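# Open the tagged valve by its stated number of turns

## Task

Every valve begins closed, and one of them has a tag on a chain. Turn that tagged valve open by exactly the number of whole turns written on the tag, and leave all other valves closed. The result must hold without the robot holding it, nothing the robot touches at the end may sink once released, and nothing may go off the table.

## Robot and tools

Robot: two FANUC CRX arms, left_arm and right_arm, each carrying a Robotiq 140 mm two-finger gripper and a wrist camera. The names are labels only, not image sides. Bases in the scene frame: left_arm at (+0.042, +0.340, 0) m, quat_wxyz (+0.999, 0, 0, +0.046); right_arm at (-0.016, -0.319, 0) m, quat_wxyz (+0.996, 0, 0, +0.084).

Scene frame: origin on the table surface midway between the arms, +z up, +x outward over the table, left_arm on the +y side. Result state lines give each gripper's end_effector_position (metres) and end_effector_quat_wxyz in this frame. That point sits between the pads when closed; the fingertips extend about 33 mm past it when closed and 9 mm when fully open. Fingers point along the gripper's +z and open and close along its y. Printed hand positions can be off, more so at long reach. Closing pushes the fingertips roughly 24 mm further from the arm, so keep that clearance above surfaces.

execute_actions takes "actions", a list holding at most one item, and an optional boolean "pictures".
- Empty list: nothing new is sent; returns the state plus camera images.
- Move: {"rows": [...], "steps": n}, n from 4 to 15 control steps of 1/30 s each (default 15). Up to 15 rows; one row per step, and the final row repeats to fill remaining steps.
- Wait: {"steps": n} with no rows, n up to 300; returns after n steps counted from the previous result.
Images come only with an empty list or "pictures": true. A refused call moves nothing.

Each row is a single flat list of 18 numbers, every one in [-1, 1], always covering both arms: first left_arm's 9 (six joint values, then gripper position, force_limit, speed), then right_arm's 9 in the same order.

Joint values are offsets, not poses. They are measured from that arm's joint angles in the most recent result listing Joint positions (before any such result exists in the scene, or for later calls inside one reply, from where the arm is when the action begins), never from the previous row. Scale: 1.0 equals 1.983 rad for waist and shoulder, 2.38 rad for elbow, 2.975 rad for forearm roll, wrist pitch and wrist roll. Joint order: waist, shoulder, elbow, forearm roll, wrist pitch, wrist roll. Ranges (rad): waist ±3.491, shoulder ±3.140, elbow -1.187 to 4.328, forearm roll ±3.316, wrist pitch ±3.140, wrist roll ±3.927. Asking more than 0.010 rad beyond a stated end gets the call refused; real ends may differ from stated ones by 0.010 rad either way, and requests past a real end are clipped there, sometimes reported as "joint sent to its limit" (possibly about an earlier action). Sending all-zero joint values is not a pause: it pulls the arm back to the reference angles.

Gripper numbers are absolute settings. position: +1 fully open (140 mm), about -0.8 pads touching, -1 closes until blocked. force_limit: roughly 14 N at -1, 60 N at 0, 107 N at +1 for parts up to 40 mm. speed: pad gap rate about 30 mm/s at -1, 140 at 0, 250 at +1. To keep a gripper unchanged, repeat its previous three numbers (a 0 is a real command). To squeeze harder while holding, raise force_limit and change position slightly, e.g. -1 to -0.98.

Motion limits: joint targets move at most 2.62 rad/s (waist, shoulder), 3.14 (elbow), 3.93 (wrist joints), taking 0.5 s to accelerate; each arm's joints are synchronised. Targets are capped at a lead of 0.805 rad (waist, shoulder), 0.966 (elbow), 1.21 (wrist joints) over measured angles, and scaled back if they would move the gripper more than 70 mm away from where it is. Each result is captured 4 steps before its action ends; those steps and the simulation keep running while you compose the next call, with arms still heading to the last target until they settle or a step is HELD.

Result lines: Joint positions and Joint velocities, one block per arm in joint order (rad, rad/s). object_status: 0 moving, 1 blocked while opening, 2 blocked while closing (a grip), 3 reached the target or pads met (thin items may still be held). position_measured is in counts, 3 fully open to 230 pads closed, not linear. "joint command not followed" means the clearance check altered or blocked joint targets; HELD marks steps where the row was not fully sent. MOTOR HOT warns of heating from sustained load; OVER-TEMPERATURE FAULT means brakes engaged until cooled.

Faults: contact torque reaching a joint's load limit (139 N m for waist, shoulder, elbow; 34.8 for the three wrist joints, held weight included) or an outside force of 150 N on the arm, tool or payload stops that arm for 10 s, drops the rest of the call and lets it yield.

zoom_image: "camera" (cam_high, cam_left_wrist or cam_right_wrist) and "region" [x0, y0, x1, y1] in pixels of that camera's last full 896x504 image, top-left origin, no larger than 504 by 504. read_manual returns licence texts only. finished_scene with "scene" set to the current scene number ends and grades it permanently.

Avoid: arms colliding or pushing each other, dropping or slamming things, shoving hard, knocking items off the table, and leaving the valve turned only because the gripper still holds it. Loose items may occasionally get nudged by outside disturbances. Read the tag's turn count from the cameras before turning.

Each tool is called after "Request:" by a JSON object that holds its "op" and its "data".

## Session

Request:
{"op": "execute_actions", "data": {"actions": []}}

Scene clock: 0.00 s of 5350.00 s.
left_arm: end_effector_position=(+0.1882, +0.8235, +0.2939) position_measured=3 object_status=3 end_effector_quat_wxyz=(-0.418, +0.755, -0.451, +0.226) | right_arm: end_effector_position=(+0.4768, -0.2356, +0.2708) position_measured=3 object_status=3 end_effector_quat_wxyz=(+0.001, +0.997, +0.083, -0.002)
Joint positions: left_arm=[ 1.984 -0.224 -0.698  1.054 -1.294 -2.003] | right_arm=[ 0.263  0.137  0.221  0.    -1.66   1.306]
Joint velocities: left_arm=[ 0.    -0.001 -0.     0.001 -0.    -0.   ] | right_arm=[-0.     0.     0.    -0.     0.002 -0.001]
camera_calibration (this result's frames):
cam_left_wrist: T_world_to_cam=[[-0.512994, -0.270877, -0.814532, 0.546807], [-0.757361, 0.589463, 0.280958, -0.418561], [0.404032, 0.761025, -0.507542, -0.358209], [0, 0, 0, 1]] pos_world=[0.108235, 0.667449, 0.381184]

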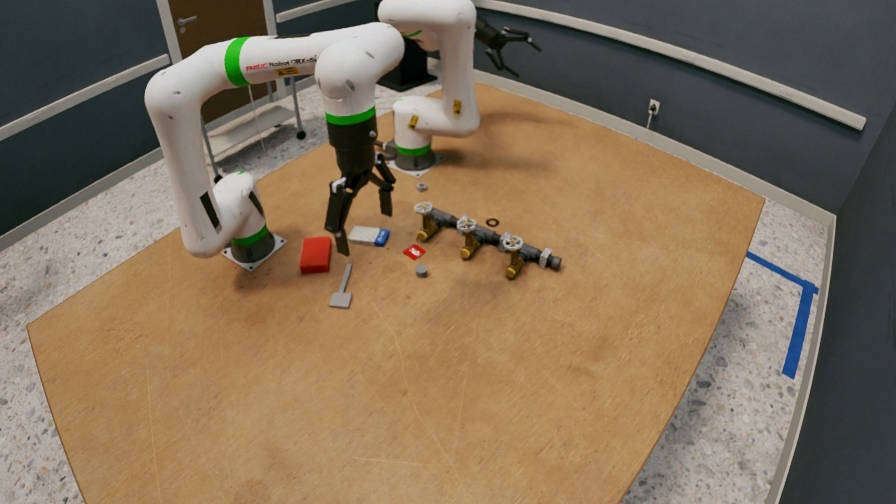

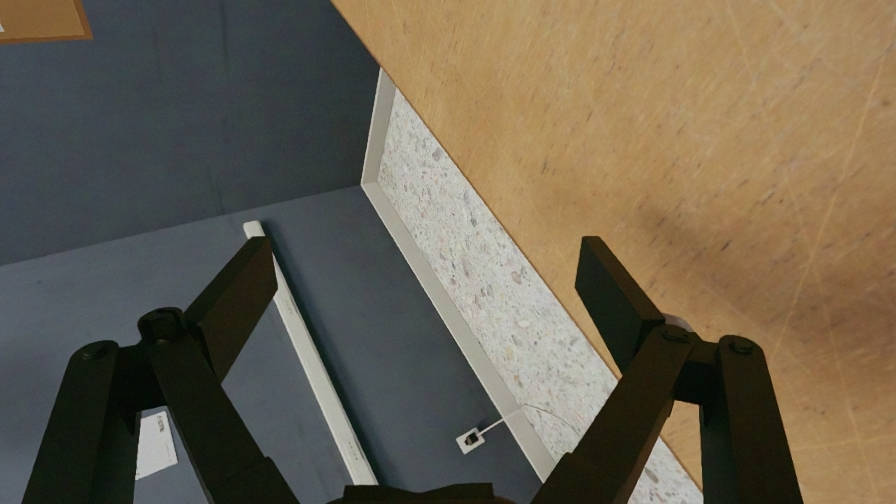

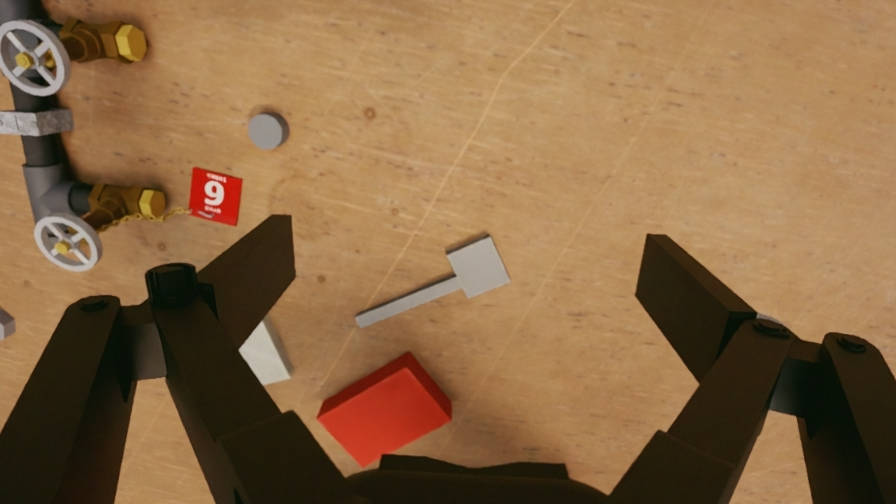

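Request:
{"op": "zoom_image", "data": {"camera": "cam_right_wrist", "region": [0, 0, 280, 290]}}

Request:
{"op": "zoom_image", "data": {"camera": "cam_high", "region": [390, 180, 580, 300]}}

Region (0, 0, 280, 290) of cam_right_wrist's 896x504 image, scaled by 1.738, with more detail than that image has; it fills the left 487 columns of this view, and the rest is white.

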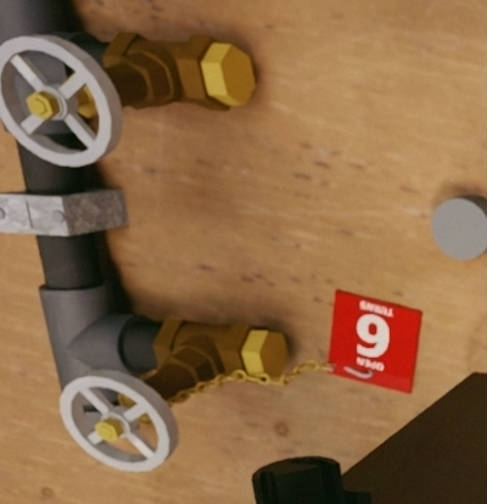

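Region (390, 180, 580, 300) of cam_high's 896x504 image, scaled by 2.653, with more detail than that image has; it fills the top 318 rows of this view, and the rest is white.

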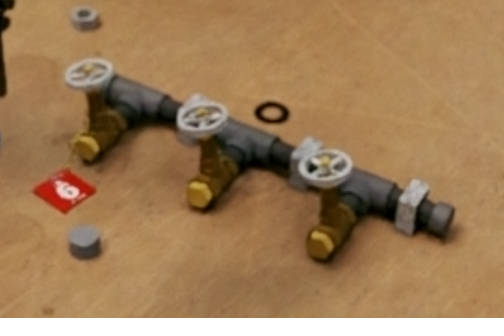

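Request:
{"op": "execute_actions", "data": {"actions": [{"rows":[[0,0,0,0,0,0,1,0,0,0.3328,0.0468,-0.0332,0,0.0595,-1,0.4,1,0.5]],"steps":15}]}}

Request:
{"op": "execute_actions", "data": {"actions": [{"steps":20}], "pictures": true}}

Scene clock: 2.00 s of 5350.00 s.
left_arm: end_effector_position=(+0.1882, +0.8235, +0.2939) position_measured=3 object_status=3 end_effector_quat_wxyz=(-0.418, +0.755, -0.451, +0.226) | right_arm: end_effector_position=(+0.4641, -0.1436, +0.2496) position_measured=78 object_status=0 end_effector_quat_wxyz=(+0.001, +1.000, -0.003, -0.001)
Joint positions: left_arm=[ 1.984 -0.224 -0.698  1.054 -1.294 -2.003] | right_arm=[ 0.44   0.161  0.2    0.    -1.612  0.957]
Joint velocities: left_arm=[-0.002 -0.     0.    -0.001  0.     0.001] | right_arm=[ 0.667  0.094 -0.08   0.     0.178 -1.512]
Steps of this call (steps 1 to 49: nothing new was sent; steps 50 to 60: the first 11 steps of this action). Readings (joint positions | what the end effector reports):
50: left_arm=[1.984 -0.224 -0.698 1.054 -1.294 -2.003] | right_arm=[0.263 0.137 0.221 0.000 -1.660 1.306] | left_arm position_measured=3 object_status=3 | right_arm position_measured=3 object_status=0
51: left_arm=[1.984 -0.224 -0.698 1.054 -1.294 -2.003] | right_arm=[0.265 0.137 0.221 0.000 -1.659 1.302] | left_arm position_measured=3 object_status=3 | right_arm position_measured=6 object_status=0
53: left_arm=[1.984 -0.224 -0.698 1.054 -1.294 -2.003] | right_arm=[0.283 0.139 0.219 0.000 -1.654 1.269] | left_arm position_measured=3 object_status=3 | right_arm position_measured=28 object_status=0
57: left_arm=[1.984 -0.224 -0.698 1.054 -1.294 -2.003] | right_arm=[0.370 0.152 0.208 0.000 -1.631 1.105] | left_arm position_measured=3 object_status=3 | right_arm position_measured=70 object_status=0
60: the state above

Scene clock: 2.67 s of 5350.00 s.
left_arm: end_effector_position=(+0.1882, +0.8235, +0.2939) position_measured=3 object_status=3 end_effector_quat_wxyz=(-0.418, +0.755, -0.451, +0.226) | right_arm: end_effector_position=(+0.3811, +0.0348, +0.2045) position_measured=78 object_status=3 end_effector_quat_wxyz=(+0.000, +0.848, -0.530, +0.000)
Joint positions: left_arm=[ 1.984 -0.224 -0.698  1.054 -1.294 -2.003] | right_arm=[ 0.807  0.213  0.156  0.    -1.514 -0.522]
Joint velocities: left_arm=[-0.    -0.    -0.     0.002  0.     0.   ] | right_arm=[ 0.401  0.056 -0.049  0.001  0.106 -3.266]
Kept back: nothing.
Steps of this call (steps 1 to 4: the last 4 steps of your previous action; steps 5 to 20: the robot went on to your last target). Readings (joint positions | what the end effector reports):
1: left_arm=[1.984 -0.224 -0.698 1.054 -1.294 -2.003] | right_arm=[0.462 0.165 0.197 0.000 -1.606 0.904] | left_arm position_measured=3 object_status=3 | right_arm position_measured=78 object_status=0
2: left_arm=[1.984 -0.224 -0.698 1.054 -1.294 -2.003] | right_arm=[0.484 0.168 0.194 0.000 -1.600 0.851] | left_arm position_measured=3 object_status=3 | right_arm position_measured=78 object_status=0
4: left_arm=[1.984 -0.224 -0.698 1.054 -1.294 -2.003] | right_arm=[0.527 0.174 0.189 0.000 -1.589 0.738] | left_arm position_measured=3 object_status=3 | right_arm position_measured=78 object_status=3
8: left_arm=[1.984 -0.224 -0.698 1.054 -1.294 -2.003] | right_arm=[0.607 0.185 0.180 0.000 -1.567 0.492] | left_arm position_measured=3 object_status=3 | right_arm position_measured=78 object_status=3
20: the state above
camera_calibration (this result's frames):
cam_left_wrist: T_world_to_cam=[[-0.512994, -0.270877, -0.814533, 0.546807], [-0.757361, 0.589463, 0.280958, -0.418561], [0.404032, 0.761025, -0.507542, -0.358209], [0, 0, 0, 1]] pos_world=[0.108235, 0.667449, 0.381184]
cam_right_wrist: T_world_to_cam=[[-0.880335, -0.471421, -0.0526601, 0.372283], [-0.458647, 0.817595, 0.348111, 0.0798671], [-0.121052, 0.330607, -0.935973, 0.41589], [0, 0, 0, 1]] pos_world=[0.414709, -0.0272931, 0.381064]

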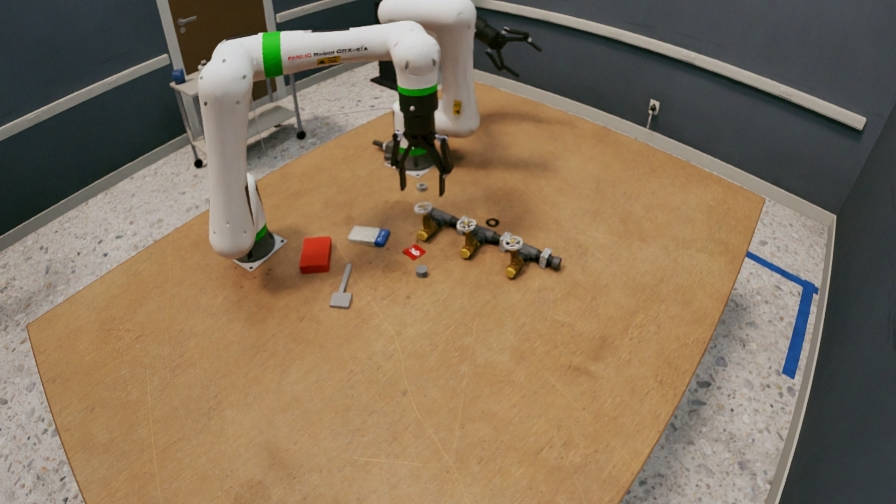

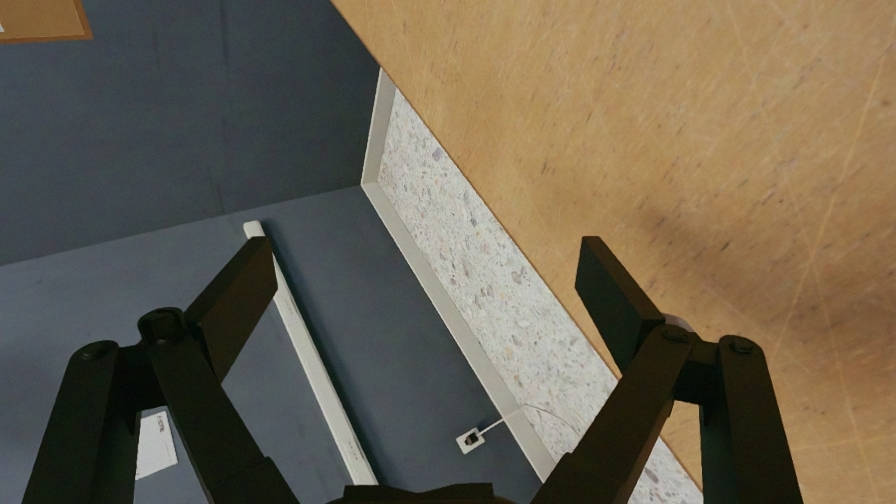

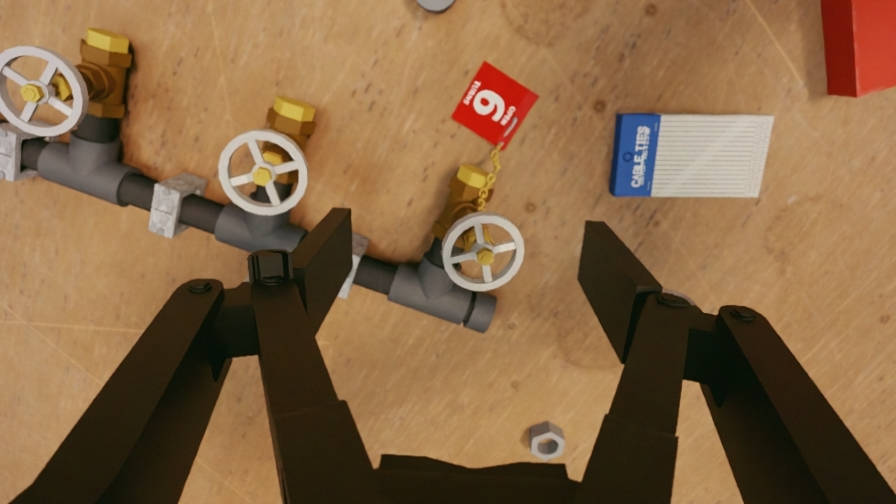

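Request:
{"op": "execute_actions", "data": {"actions": []}}

Scene clock: 2.70 s of 5350.00 s.
left_arm: end_effector_position=(+0.1882, +0.8235, +0.2939) position_measured=3 object_status=3 end_effector_quat_wxyz=(-0.418, +0.755, -0.451, +0.226) | right_arm: end_effector_position=(+0.3768, +0.0406, +0.2029) position_measured=78 object_status=3 end_effector_quat_wxyz=(+0.000, +0.820, -0.572, +0.000)
Joint positions: left_arm=[ 1.984 -0.224 -0.698  1.054 -1.294 -2.003] | right_arm=[ 0.82   0.215  0.154  0.    -1.51  -0.636]
Joint velocities: left_arm=[ 0.    -0.     0.     0.001  0.     0.002] | right_arm=[ 0.385  0.054 -0.046  0.     0.102 -3.459]
Kept back: nothing.
Steps of this call (step 1: the robot went on to your last target). Readings (joint positions | what the end effector reports):
1: the state above
camera_calibration (this result's frames):
cam_left_wrist: T_world_to_cam=[[-0.512994, -0.270877, -0.814532, 0.546807], [-0.757361, 0.589463, 0.280958, -0.418561], [0.404032, 0.761025, -0.507542, -0.358209], [0, 0, 0, 1]] pos_world=[0.108235, 0.667449, 0.381184]
cam_right_wrist: T_world_to_cam=[[-0.923305, -0.380425, -0.0527754, 0.383633], [-0.374068, 0.859582, 0.348126, 0.0401177], [-0.087071, 0.341168, -0.935961, 0.398667], [0, 0, 0, 1]] pos_world=[0.403929, -0.0245536, 0.379417]

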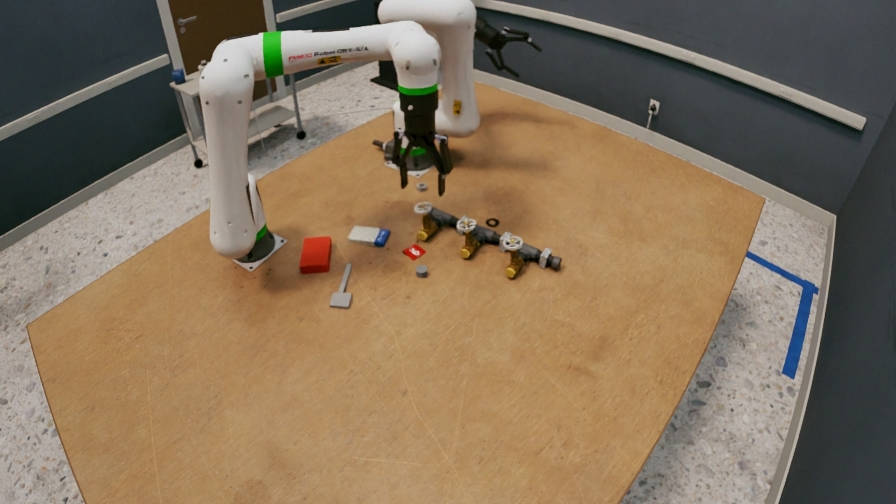

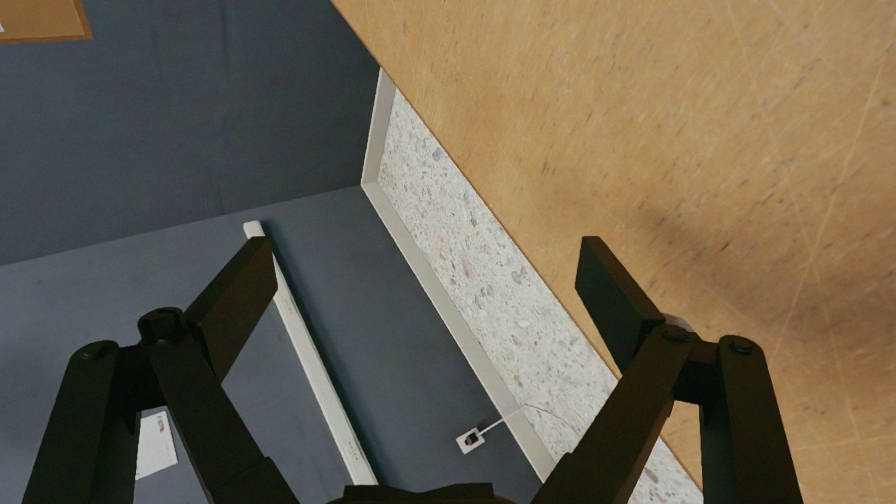

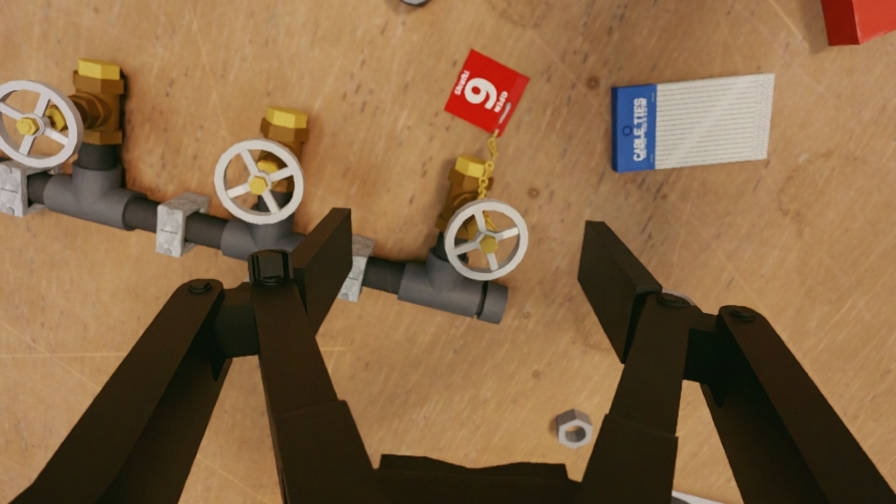

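Request:
{"op": "execute_actions", "data": {"actions": [{"steps":6}], "pictures": true}}

Scene clock: 2.93 s of 5350.00 s.
left_arm: end_effector_position=(+0.1882, +0.8235, +0.2939) position_measured=3 object_status=3 end_effector_quat_wxyz=(-0.418, +0.755, -0.451, +0.226) | right_arm: end_effector_position=(+0.3517, +0.0711, +0.1940) position_measured=78 object_status=3 end_effector_quat_wxyz=(+0.000, -0.597, +0.802, +0.000)
Joint positions: left_arm=[ 1.984 -0.224 -0.698  1.054 -1.294 -2.003] | right_arm=[ 0.892  0.225  0.145  0.    -1.491 -1.351]
Joint velocities: left_arm=[-0.002 -0.001 -0.    -0.001 -0.    -0.003] | right_arm=[ 0.218  0.03  -0.027 -0.     0.061 -2.181]
Kept back: nothing.
Steps of this call (steps 1 to 7: the robot went on to your last target). Readings (joint positions | what the end effector reports):
1: left_arm=[1.984 -0.224 -0.698 1.054 -1.294 -2.003] | right_arm=[0.833 0.217 0.153 0.000 -1.507 -0.755] | left_arm position_measured=3 object_status=3 | right_arm position_measured=78 object_status=3
2: left_arm=[1.984 -0.224 -0.698 1.054 -1.294 -2.003] | right_arm=[0.844 0.218 0.151 0.000 -1.504 -0.873] | left_arm position_measured=3 object_status=3 | right_arm position_measured=78 object_status=3
4: left_arm=[1.984 -0.224 -0.698 1.054 -1.294 -2.003] | right_arm=[0.866 0.221 0.149 0.000 -1.498 -1.089] | left_arm position_measured=3 object_status=3 | right_arm position_measured=78 object_status=3
7: the state above
camera_calibration (this result's frames):
cam_left_wrist: T_world_to_cam=[[-0.512994, -0.270877, -0.814532, 0.546807], [-0.757361, 0.589463, 0.280958, -0.418561], [0.404032, 0.761025, -0.507542, -0.358208], [0, 0, 0, 1]] pos_world=[0.108235, 0.667449, 0.381184]
cam_right_wrist: T_world_to_cam=[[-0.966861, 0.249714, -0.0531309, 0.342246], [0.216388, 0.91198, 0.348524, -0.20382], [0.135486, 0.325478, -0.935793, 0.300532], [0, 0, 0, 1]] pos_world=[0.334291, 0.00259934, 0.370455]

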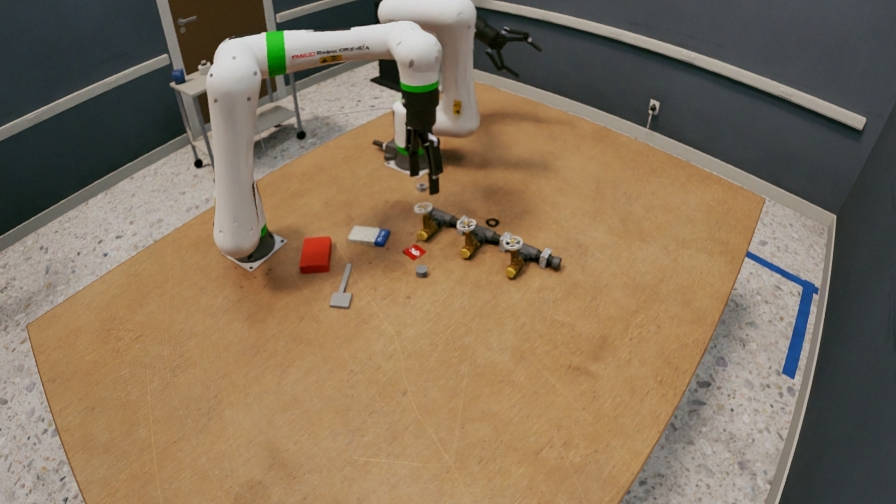

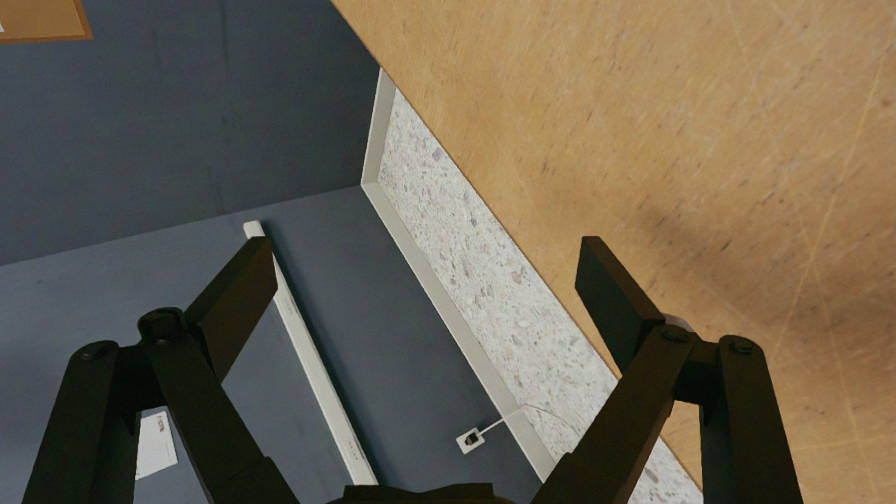

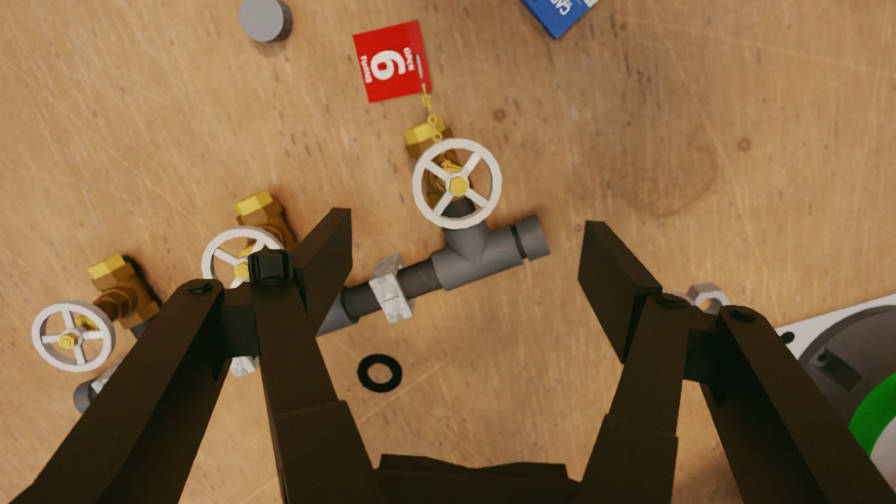

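Request:
{"op": "execute_actions", "data": {"actions": [{"rows":[[0,0,0,0,0,0,1,0,0,-0.0076,0.0041,-0.0291,0,0.0261,-0.84,0.4,1,0.5]],"steps":15}]}}

Request:
{"op": "execute_actions", "data": {"actions": [{"steps":18}], "pictures": true}}

Scene clock: 3.60 s of 5350.00 s.
left_arm: end_effector_position=(+0.1882, +0.8235, +0.2939) position_measured=3 object_status=3 end_effector_quat_wxyz=(-0.418, +0.755, -0.451, +0.226) | right_arm: end_effector_position=(+0.3463, +0.0775, +0.1797) position_measured=78 object_status=3 end_effector_quat_wxyz=(+0.000, -0.271, +0.963, +0.000)
Joint positions: left_arm=[ 1.984 -0.224 -0.698  1.054 -1.294 -2.003] | right_arm=[ 0.907  0.231  0.119  0.    -1.459 -2.097]
Joint velocities: left_arm=[-0.    -0.003 -0.    -0.001  0.     0.   ] | right_arm=[-0.093  0.008 -0.131 -0.001  0.137 -2.536]
Steps of this call (steps 1 to 9: the robot went on to your last target; steps 10 to 20: the first 11 steps of this action). Readings (joint positions | what the end effector reports):
10: left_arm=[1.984 -0.224 -0.698 1.054 -1.294 -2.003] | right_arm=[0.923 0.229 0.142 0.000 -1.483 -1.669] | left_arm position_measured=3 object_status=3 | right_arm position_measured=78 object_status=3
11: left_arm=[1.984 -0.224 -0.698 1.054 -1.294 -2.003] | right_arm=[0.923 0.229 0.142 0.000 -1.482 -1.673] | left_arm position_measured=3 object_status=3 | right_arm position_measured=78 object_status=3
13: left_arm=[1.984 -0.224 -0.698 1.054 -1.294 -2.003] | right_arm=[0.922 0.230 0.140 0.000 -1.480 -1.706] | left_arm position_measured=3 object_status=3 | right_arm position_measured=78 object_status=3
17: left_arm=[1.984 -0.224 -0.698 1.054 -1.294 -2.003] | right_arm=[0.915 0.230 0.130 0.000 -1.471 -1.877] | left_arm position_measured=3 object_status=3 | right_arm position_measured=78 object_status=3
20: the state above

Scene clock: 4.20 s of 5350.00 s.
left_arm: end_effector_position=(+0.1882, +0.8235, +0.2939) position_measured=3 object_status=3 end_effector_quat_wxyz=(-0.418, +0.755, -0.451, +0.226) | right_arm: end_effector_position=(+0.3571, +0.0652, +0.1605) position_measured=78 object_status=3 end_effector_quat_wxyz=(+0.000, +0.550, +0.835, +0.000)
Joint positions: left_arm=[ 1.984 -0.224 -0.698  1.054 -1.294 -2.003] | right_arm=[ 0.877  0.233  0.077  0.    -1.414 -3.782]
Joint velocities: left_arm=[ 0.    -0.001  0.    -0.001  0.     0.001] | right_arm=[-0.01   0.001 -0.013 -0.001  0.015 -1.006]
Kept back: nothing.
Steps of this call (steps 1 to 4: the last 4 steps of your previous action; steps 5 to 18: the robot went on to your last target). Readings (joint positions | what the end effector reports):
1: left_arm=[1.984 -0.224 -0.698 1.054 -1.294 -2.003] | right_arm=[0.904 0.231 0.114 0.000 -1.454 -2.188] | left_arm position_measured=3 object_status=3 | right_arm position_measured=78 object_status=3
2: left_arm=[1.984 -0.224 -0.698 1.054 -1.294 -2.003] | right_arm=[0.900 0.231 0.110 0.000 -1.449 -2.287] | left_arm position_measured=3 object_status=3 | right_arm position_measured=78 object_status=3
4: left_arm=[1.984 -0.224 -0.698 1.054 -1.294 -2.003] | right_arm=[0.895 0.232 0.102 0.000 -1.440 -2.512] | left_arm position_measured=3 object_status=3 | right_arm position_measured=78 object_status=3
8: left_arm=[1.984 -0.224 -0.698 1.054 -1.294 -2.003] | right_arm=[0.887 0.232 0.090 0.000 -1.428 -3.006] | left_arm position_measured=3 object_status=3 | right_arm position_measured=78 object_status=3
18: the state above
camera_calibration (this result's frames):
cam_left_wrist: T_world_to_cam=[[-0.512994, -0.270877, -0.814532, 0.546807], [-0.757361, 0.589463, 0.280958, -0.41856], [0.404032, 0.761025, -0.507543, -0.358209], [0, 0, 0, 1]] pos_world=[0.108235, 0.667449, 0.381184]
cam_right_wrist: T_world_to_cam=[[0.902054, 0.428405, -0.0525974, -0.332026], [0.418648, -0.838767, 0.348143, -0.14602], [0.10503, -0.336064, -0.935965, 0.324376], [0, 0, 0, 1]] pos_world=[0.326567, 0.128776, 0.336977]

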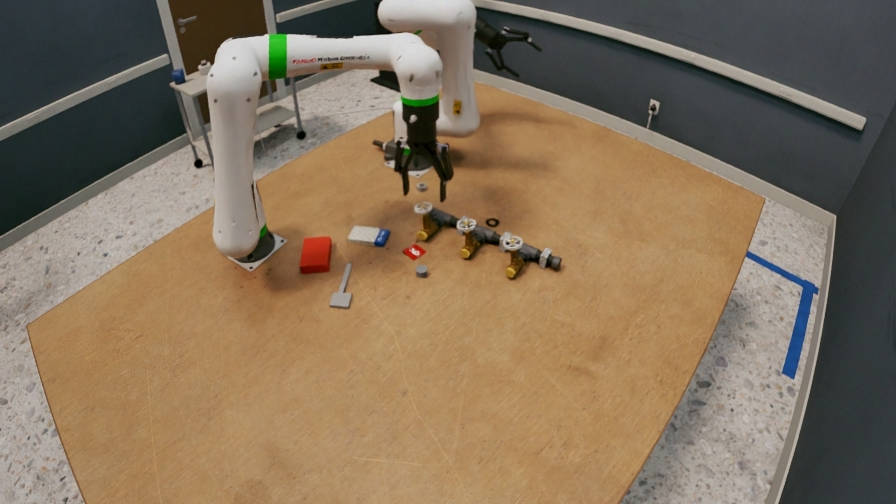

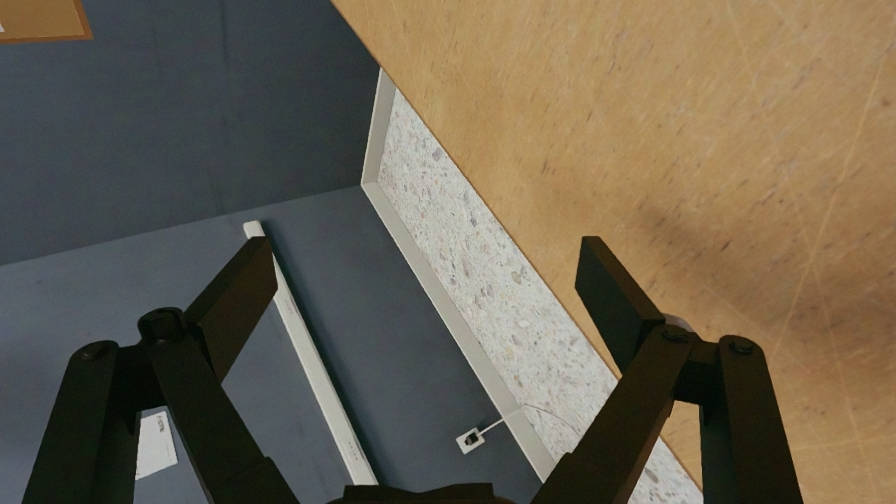

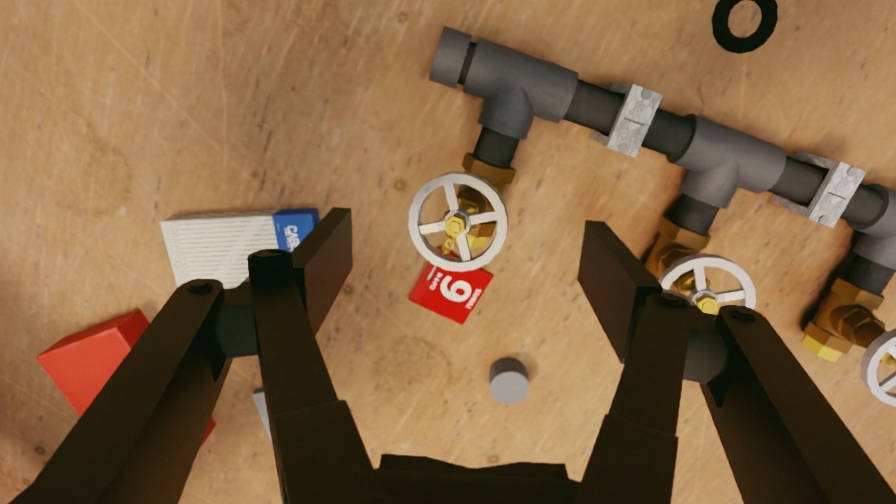

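Request:
{"op": "execute_actions", "data": {"actions": [{"rows":[[0,0,0,0,0,0,1,0,0,0.0002,0.0054,-0.0431,0,0.0378,-0.0229,0.4,1,0.5]],"steps":15}]}}

Request:
{"op": "execute_actions", "data": {"actions": [{"steps":4}], "pictures": true}}

Scene clock: 5.33 s of 5350.00 s.
left_arm: end_effector_position=(+0.1882, +0.8235, +0.2939) position_measured=3 object_status=3 end_effector_quat_wxyz=(-0.418, +0.755, -0.451, +0.226) | right_arm: end_effector_position=(+0.3538, +0.0599, +0.1119) position_measured=78 object_status=3 end_effector_quat_wxyz=(+0.000, +0.578, +0.816, -0.000)
Joint positions: left_arm=[ 1.984 -0.224 -0.698  1.054 -1.294 -2.003] | right_arm=[ 0.877  0.244 -0.026  0.    -1.302 -3.85 ]
Joint velocities: left_arm=[-0.     0.     0.     0.    -0.     0.001] | right_arm=[ 0.     0.    -0.001  0.002  0.003 -0.   ]
Steps of this call (steps 1 to 23: the robot went on to your last target; steps 24 to 34: the first 11 steps of this action). Readings (joint positions | what the end effector reports):
24: left_arm=[1.984 -0.224 -0.698 1.054 -1.294 -2.003] | right_arm=[0.877 0.233 0.076 0.000 -1.413 -3.850] | left_arm position_measured=3 object_status=3 | right_arm position_measured=78 object_status=3
25: left_arm=[1.984 -0.224 -0.698 1.054 -1.294 -2.003] | right_arm=[0.877 0.233 0.073 0.000 -1.409 -3.850] | left_arm position_measured=3 object_status=3 | right_arm position_measured=78 object_status=3
27: left_arm=[1.984 -0.224 -0.698 1.054 -1.294 -2.003] | right_arm=[0.877 0.236 0.046 0.000 -1.380 -3.850] | left_arm position_measured=3 object_status=3 | right_arm position_measured=78 object_status=3
31: left_arm=[1.984 -0.224 -0.698 1.054 -1.294 -2.003] | right_arm=[0.877 0.244 -0.023 0.000 -1.305 -3.850] | left_arm position_measured=3 object_status=3 | right_arm position_measured=78 object_status=3
34: the state above

Scene clock: 5.47 s of 5350.00 s.
left_arm: end_effector_position=(+0.1882, +0.8235, +0.2939) position_measured=3 object_status=3 end_effector_quat_wxyz=(-0.418, +0.755, -0.451, +0.226) | right_arm: end_effector_position=(+0.3538, +0.0599, +0.1118) position_measured=78 object_status=3 end_effector_quat_wxyz=(+0.000, +0.578, +0.816, -0.000)
Joint positions: left_arm=[ 1.984 -0.224 -0.698  1.054 -1.294 -2.003] | right_arm=[ 0.877  0.244 -0.026  0.    -1.302 -3.85 ]
Joint velocities: left_arm=[ 0.001  0.001 -0.     0.002 -0.    -0.001] | right_arm=[ 0.     0.    -0.     0.     0.001  0.   ]
Kept back: nothing.
Steps of this call (steps 1 to 4: the last 4 steps of your previous action). Readings (joint positions | what the end effector reports):
1: left_arm=[1.984 -0.224 -0.698 1.054 -1.294 -2.003] | right_arm=[0.877 0.244 -0.026 0.000 -1.302 -3.850] | left_arm position_measured=3 object_status=3 | right_arm position_measured=78 object_status=3
2: left_arm=[1.984 -0.224 -0.698 1.054 -1.294 -2.003] | right_arm=[0.877 0.244 -0.026 0.000 -1.302 -3.850] | left_arm position_measured=3 object_status=3 | right_arm position_measured=78 object_status=3
4: the state above
camera_calibration (this result's frames):
cam_left_wrist: T_world_to_cam=[[-0.512994, -0.270877, -0.814532, 0.546807], [-0.757361, 0.589463, 0.280959, -0.41856], [0.404032, 0.761025, -0.507542, -0.358209], [0, 0, 0, 1]] pos_world=[0.108235, 0.667449, 0.381184]
cam_right_wrist: T_world_to_cam=[[0.928955, 0.36634, -0.0532773, -0.335049], [0.361083, -0.864927, 0.348596, -0.110271], [0.0816238, -0.343068, -0.935758, 0.286097], [0, 0, 0, 1]] pos_world=[0.32771, 0.125516, 0.288307]

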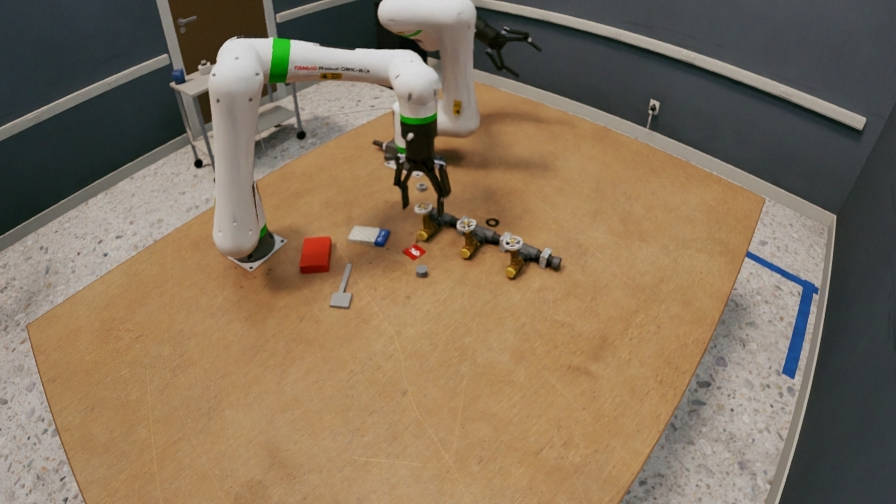

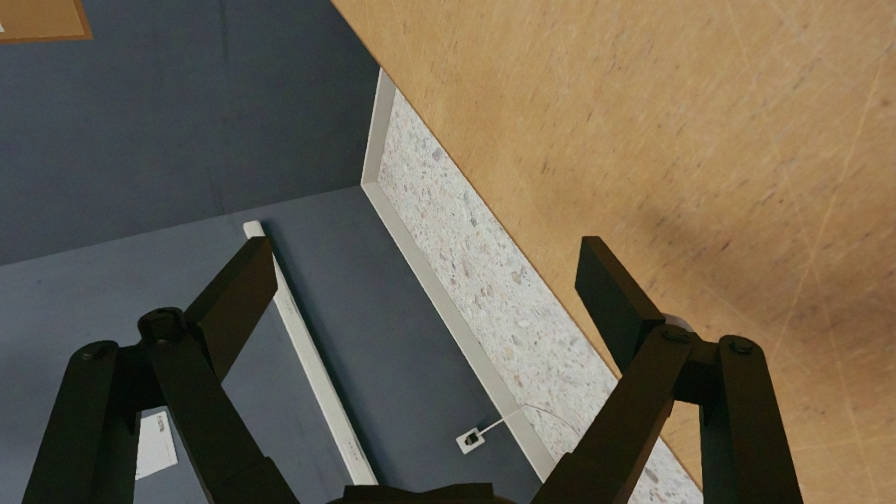

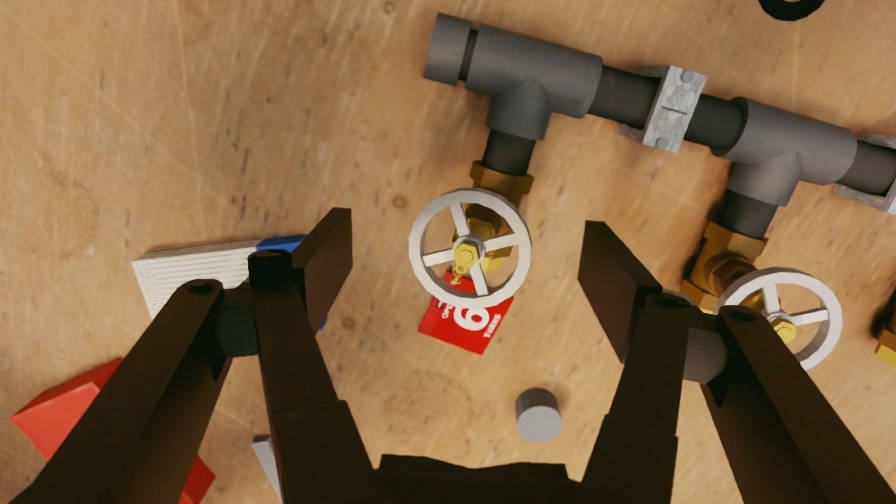

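Request:
{"op": "execute_actions", "data": {"actions": [{"rows":[[0,0,0,0,0,0,1,0,0,0,0,0,0,0,0,-1,1,0.5]],"steps":15}]}}

Request:
{"op": "execute_actions", "data": {"actions": [{"steps":5}], "pictures": true}}

Request:
{"op": "zoom_image", "data": {"camera": "cam_right_wrist", "region": [390, 170, 550, 320]}}

Scene clock: 6.03 s of 5350.00 s.
left_arm: end_effector_position=(+0.1882, +0.8235, +0.2939) position_measured=3 object_status=3 end_effector_quat_wxyz=(-0.418, +0.755, -0.451, +0.226) | right_arm: end_effector_position=(+0.3540, +0.0599, +0.1120) position_measured=165 object_status=0 end_effector_quat_wxyz=(+0.000, +0.578, +0.816, +0.000)
Joint positions: left_arm=[ 1.984 -0.224 -0.698  1.054 -1.294 -2.003] | right_arm=[ 0.877  0.244 -0.026  0.001 -1.301 -3.85 ]
Joint velocities: left_arm=[-0.001  0.001 -0.    -0.    -0.     0.002] | right_arm=[-0.     0.    -0.     0.    -0.004  0.001]
Steps of this call (steps 1 to 6: the robot went on to your last target; steps 7 to 17: the first 11 steps of this action). Readings (joint positions | what the end effector reports):
7: left_arm=[1.984 -0.224 -0.698 1.054 -1.294 -2.003] | right_arm=[0.877 0.244 -0.026 0.000 -1.302 -3.850] | left_arm position_measured=3 object_status=3 | right_arm position_measured=78 object_status=0
8: left_arm=[1.984 -0.224 -0.698 1.054 -1.294 -2.003] | right_arm=[0.877 0.244 -0.026 0.000 -1.302 -3.850] | left_arm position_measured=3 object_status=3 | right_arm position_measured=82 object_status=0
10: left_arm=[1.984 -0.224 -0.698 1.054 -1.294 -2.003] | right_arm=[0.877 0.244 -0.026 0.000 -1.302 -3.850] | left_arm position_measured=3 object_status=3 | right_arm position_measured=103 object_status=0
14: left_arm=[1.984 -0.224 -0.698 1.054 -1.294 -2.003] | right_arm=[0.877 0.244 -0.026 0.000 -1.301 -3.850] | left_arm position_measured=3 object_status=3 | right_arm position_measured=145 object_status=0
17: the state above

Scene clock: 6.20 s of 5350.00 s.
left_arm: end_effector_position=(+0.1882, +0.8235, +0.2939) position_measured=3 object_status=3 end_effector_quat_wxyz=(-0.418, +0.755, -0.451, +0.226) | right_arm: end_effector_position=(+0.3539, +0.0598, +0.1119) position_measured=165 object_status=2 end_effector_quat_wxyz=(+0.000, +0.578, +0.816, -0.000)
Joint positions: left_arm=[ 1.984 -0.224 -0.698  1.054 -1.294 -2.003] | right_arm=[ 0.877  0.244 -0.026  0.    -1.302 -3.85 ]
Joint velocities: left_arm=[ 0.001 -0.002 -0.    -0.001  0.    -0.002] | right_arm=[ 0.001  0.001  0.001 -0.002 -0.    -0.   ]
Kept back: nothing.
Steps of this call (steps 1 to 4: the last 4 steps of your previous action; step 5: the robot went on to your last target). Readings (joint positions | what the end effector reports):
1: left_arm=[1.984 -0.224 -0.698 1.054 -1.294 -2.003] | right_arm=[0.877 0.244 -0.026 0.001 -1.301 -3.850] | left_arm position_measured=3 object_status=3 | right_arm position_measured=165 object_status=0
2: left_arm=[1.984 -0.224 -0.698 1.054 -1.294 -2.003] | right_arm=[0.877 0.244 -0.026 0.001 -1.301 -3.850] | left_arm position_measured=3 object_status=3 | right_arm position_measured=165 object_status=0
4: left_arm=[1.984 -0.224 -0.698 1.054 -1.294 -2.003] | right_arm=[0.877 0.244 -0.026 0.000 -1.302 -3.850] | left_arm position_measured=3 object_status=3 | right_arm position_measured=165 object_status=2
5: the state above
camera_calibration (this result's frames):
cam_left_wrist: T_world_to_cam=[[-0.512994, -0.270877, -0.814532, 0.546807], [-0.757361, 0.589463, 0.280958, -0.418561], [0.404032, 0.761025, -0.507542, -0.358208], [0, 0, 0, 1]] pos_world=[0.108235, 0.667449, 0.381184]
cam_right_wrist: T_world_to_cam=[[0.928956, 0.36637, -0.0530437, -0.335129], [0.361029, -0.864941, 0.348618, -0.110314], [0.0818436, -0.343001, -0.935763, 0.286087], [0, 0, 0, 1]] pos_world=[0.327732, 0.125494, 0.28839]

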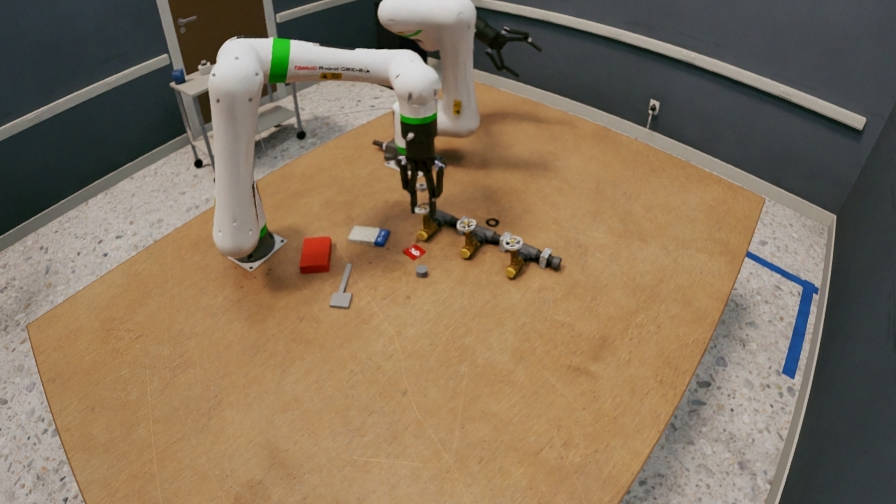

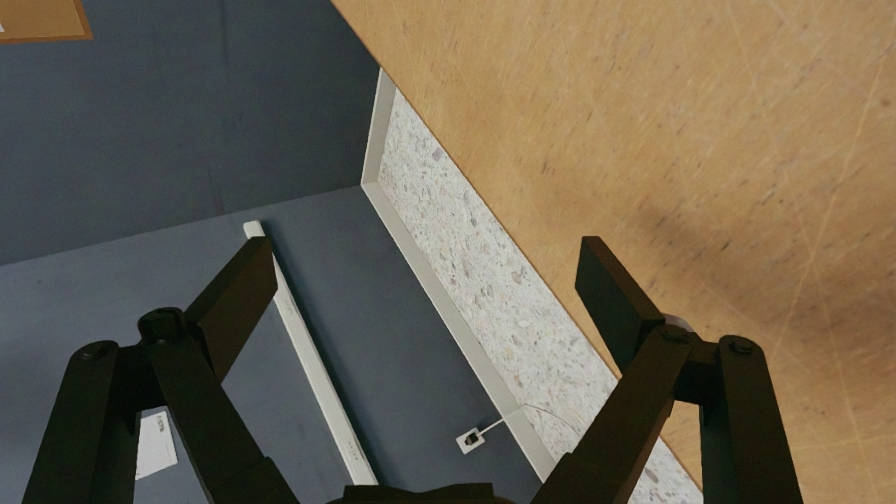

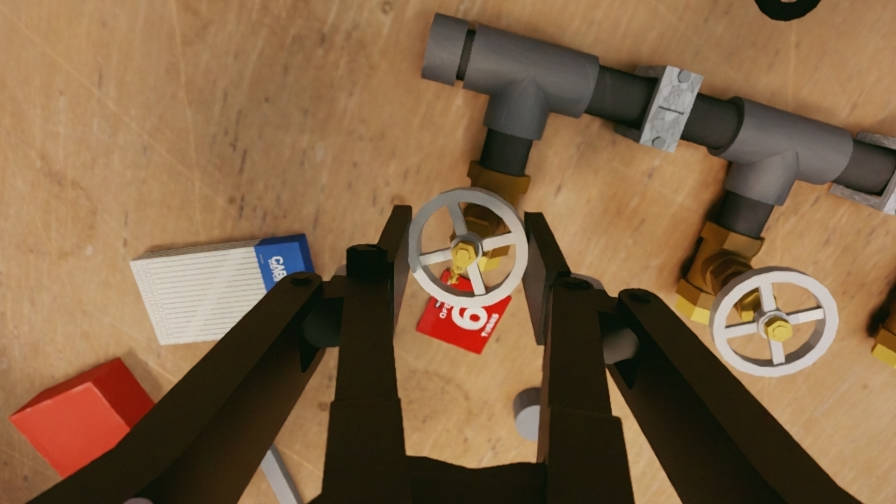

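Region (390, 170, 550, 320) of cam_right_wrist's 896x504 image, scaled by 3.150, with more detail than that image has; it fills the top 472 rows of this view, and the rest is white.

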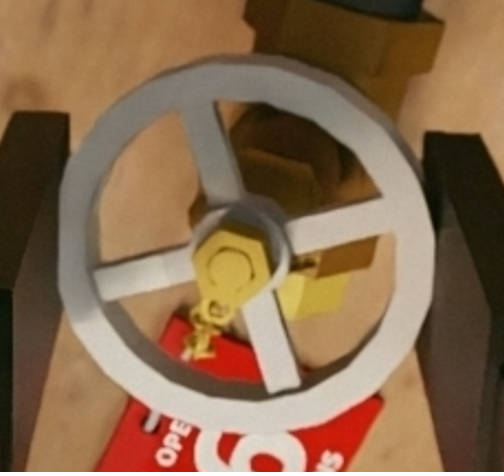

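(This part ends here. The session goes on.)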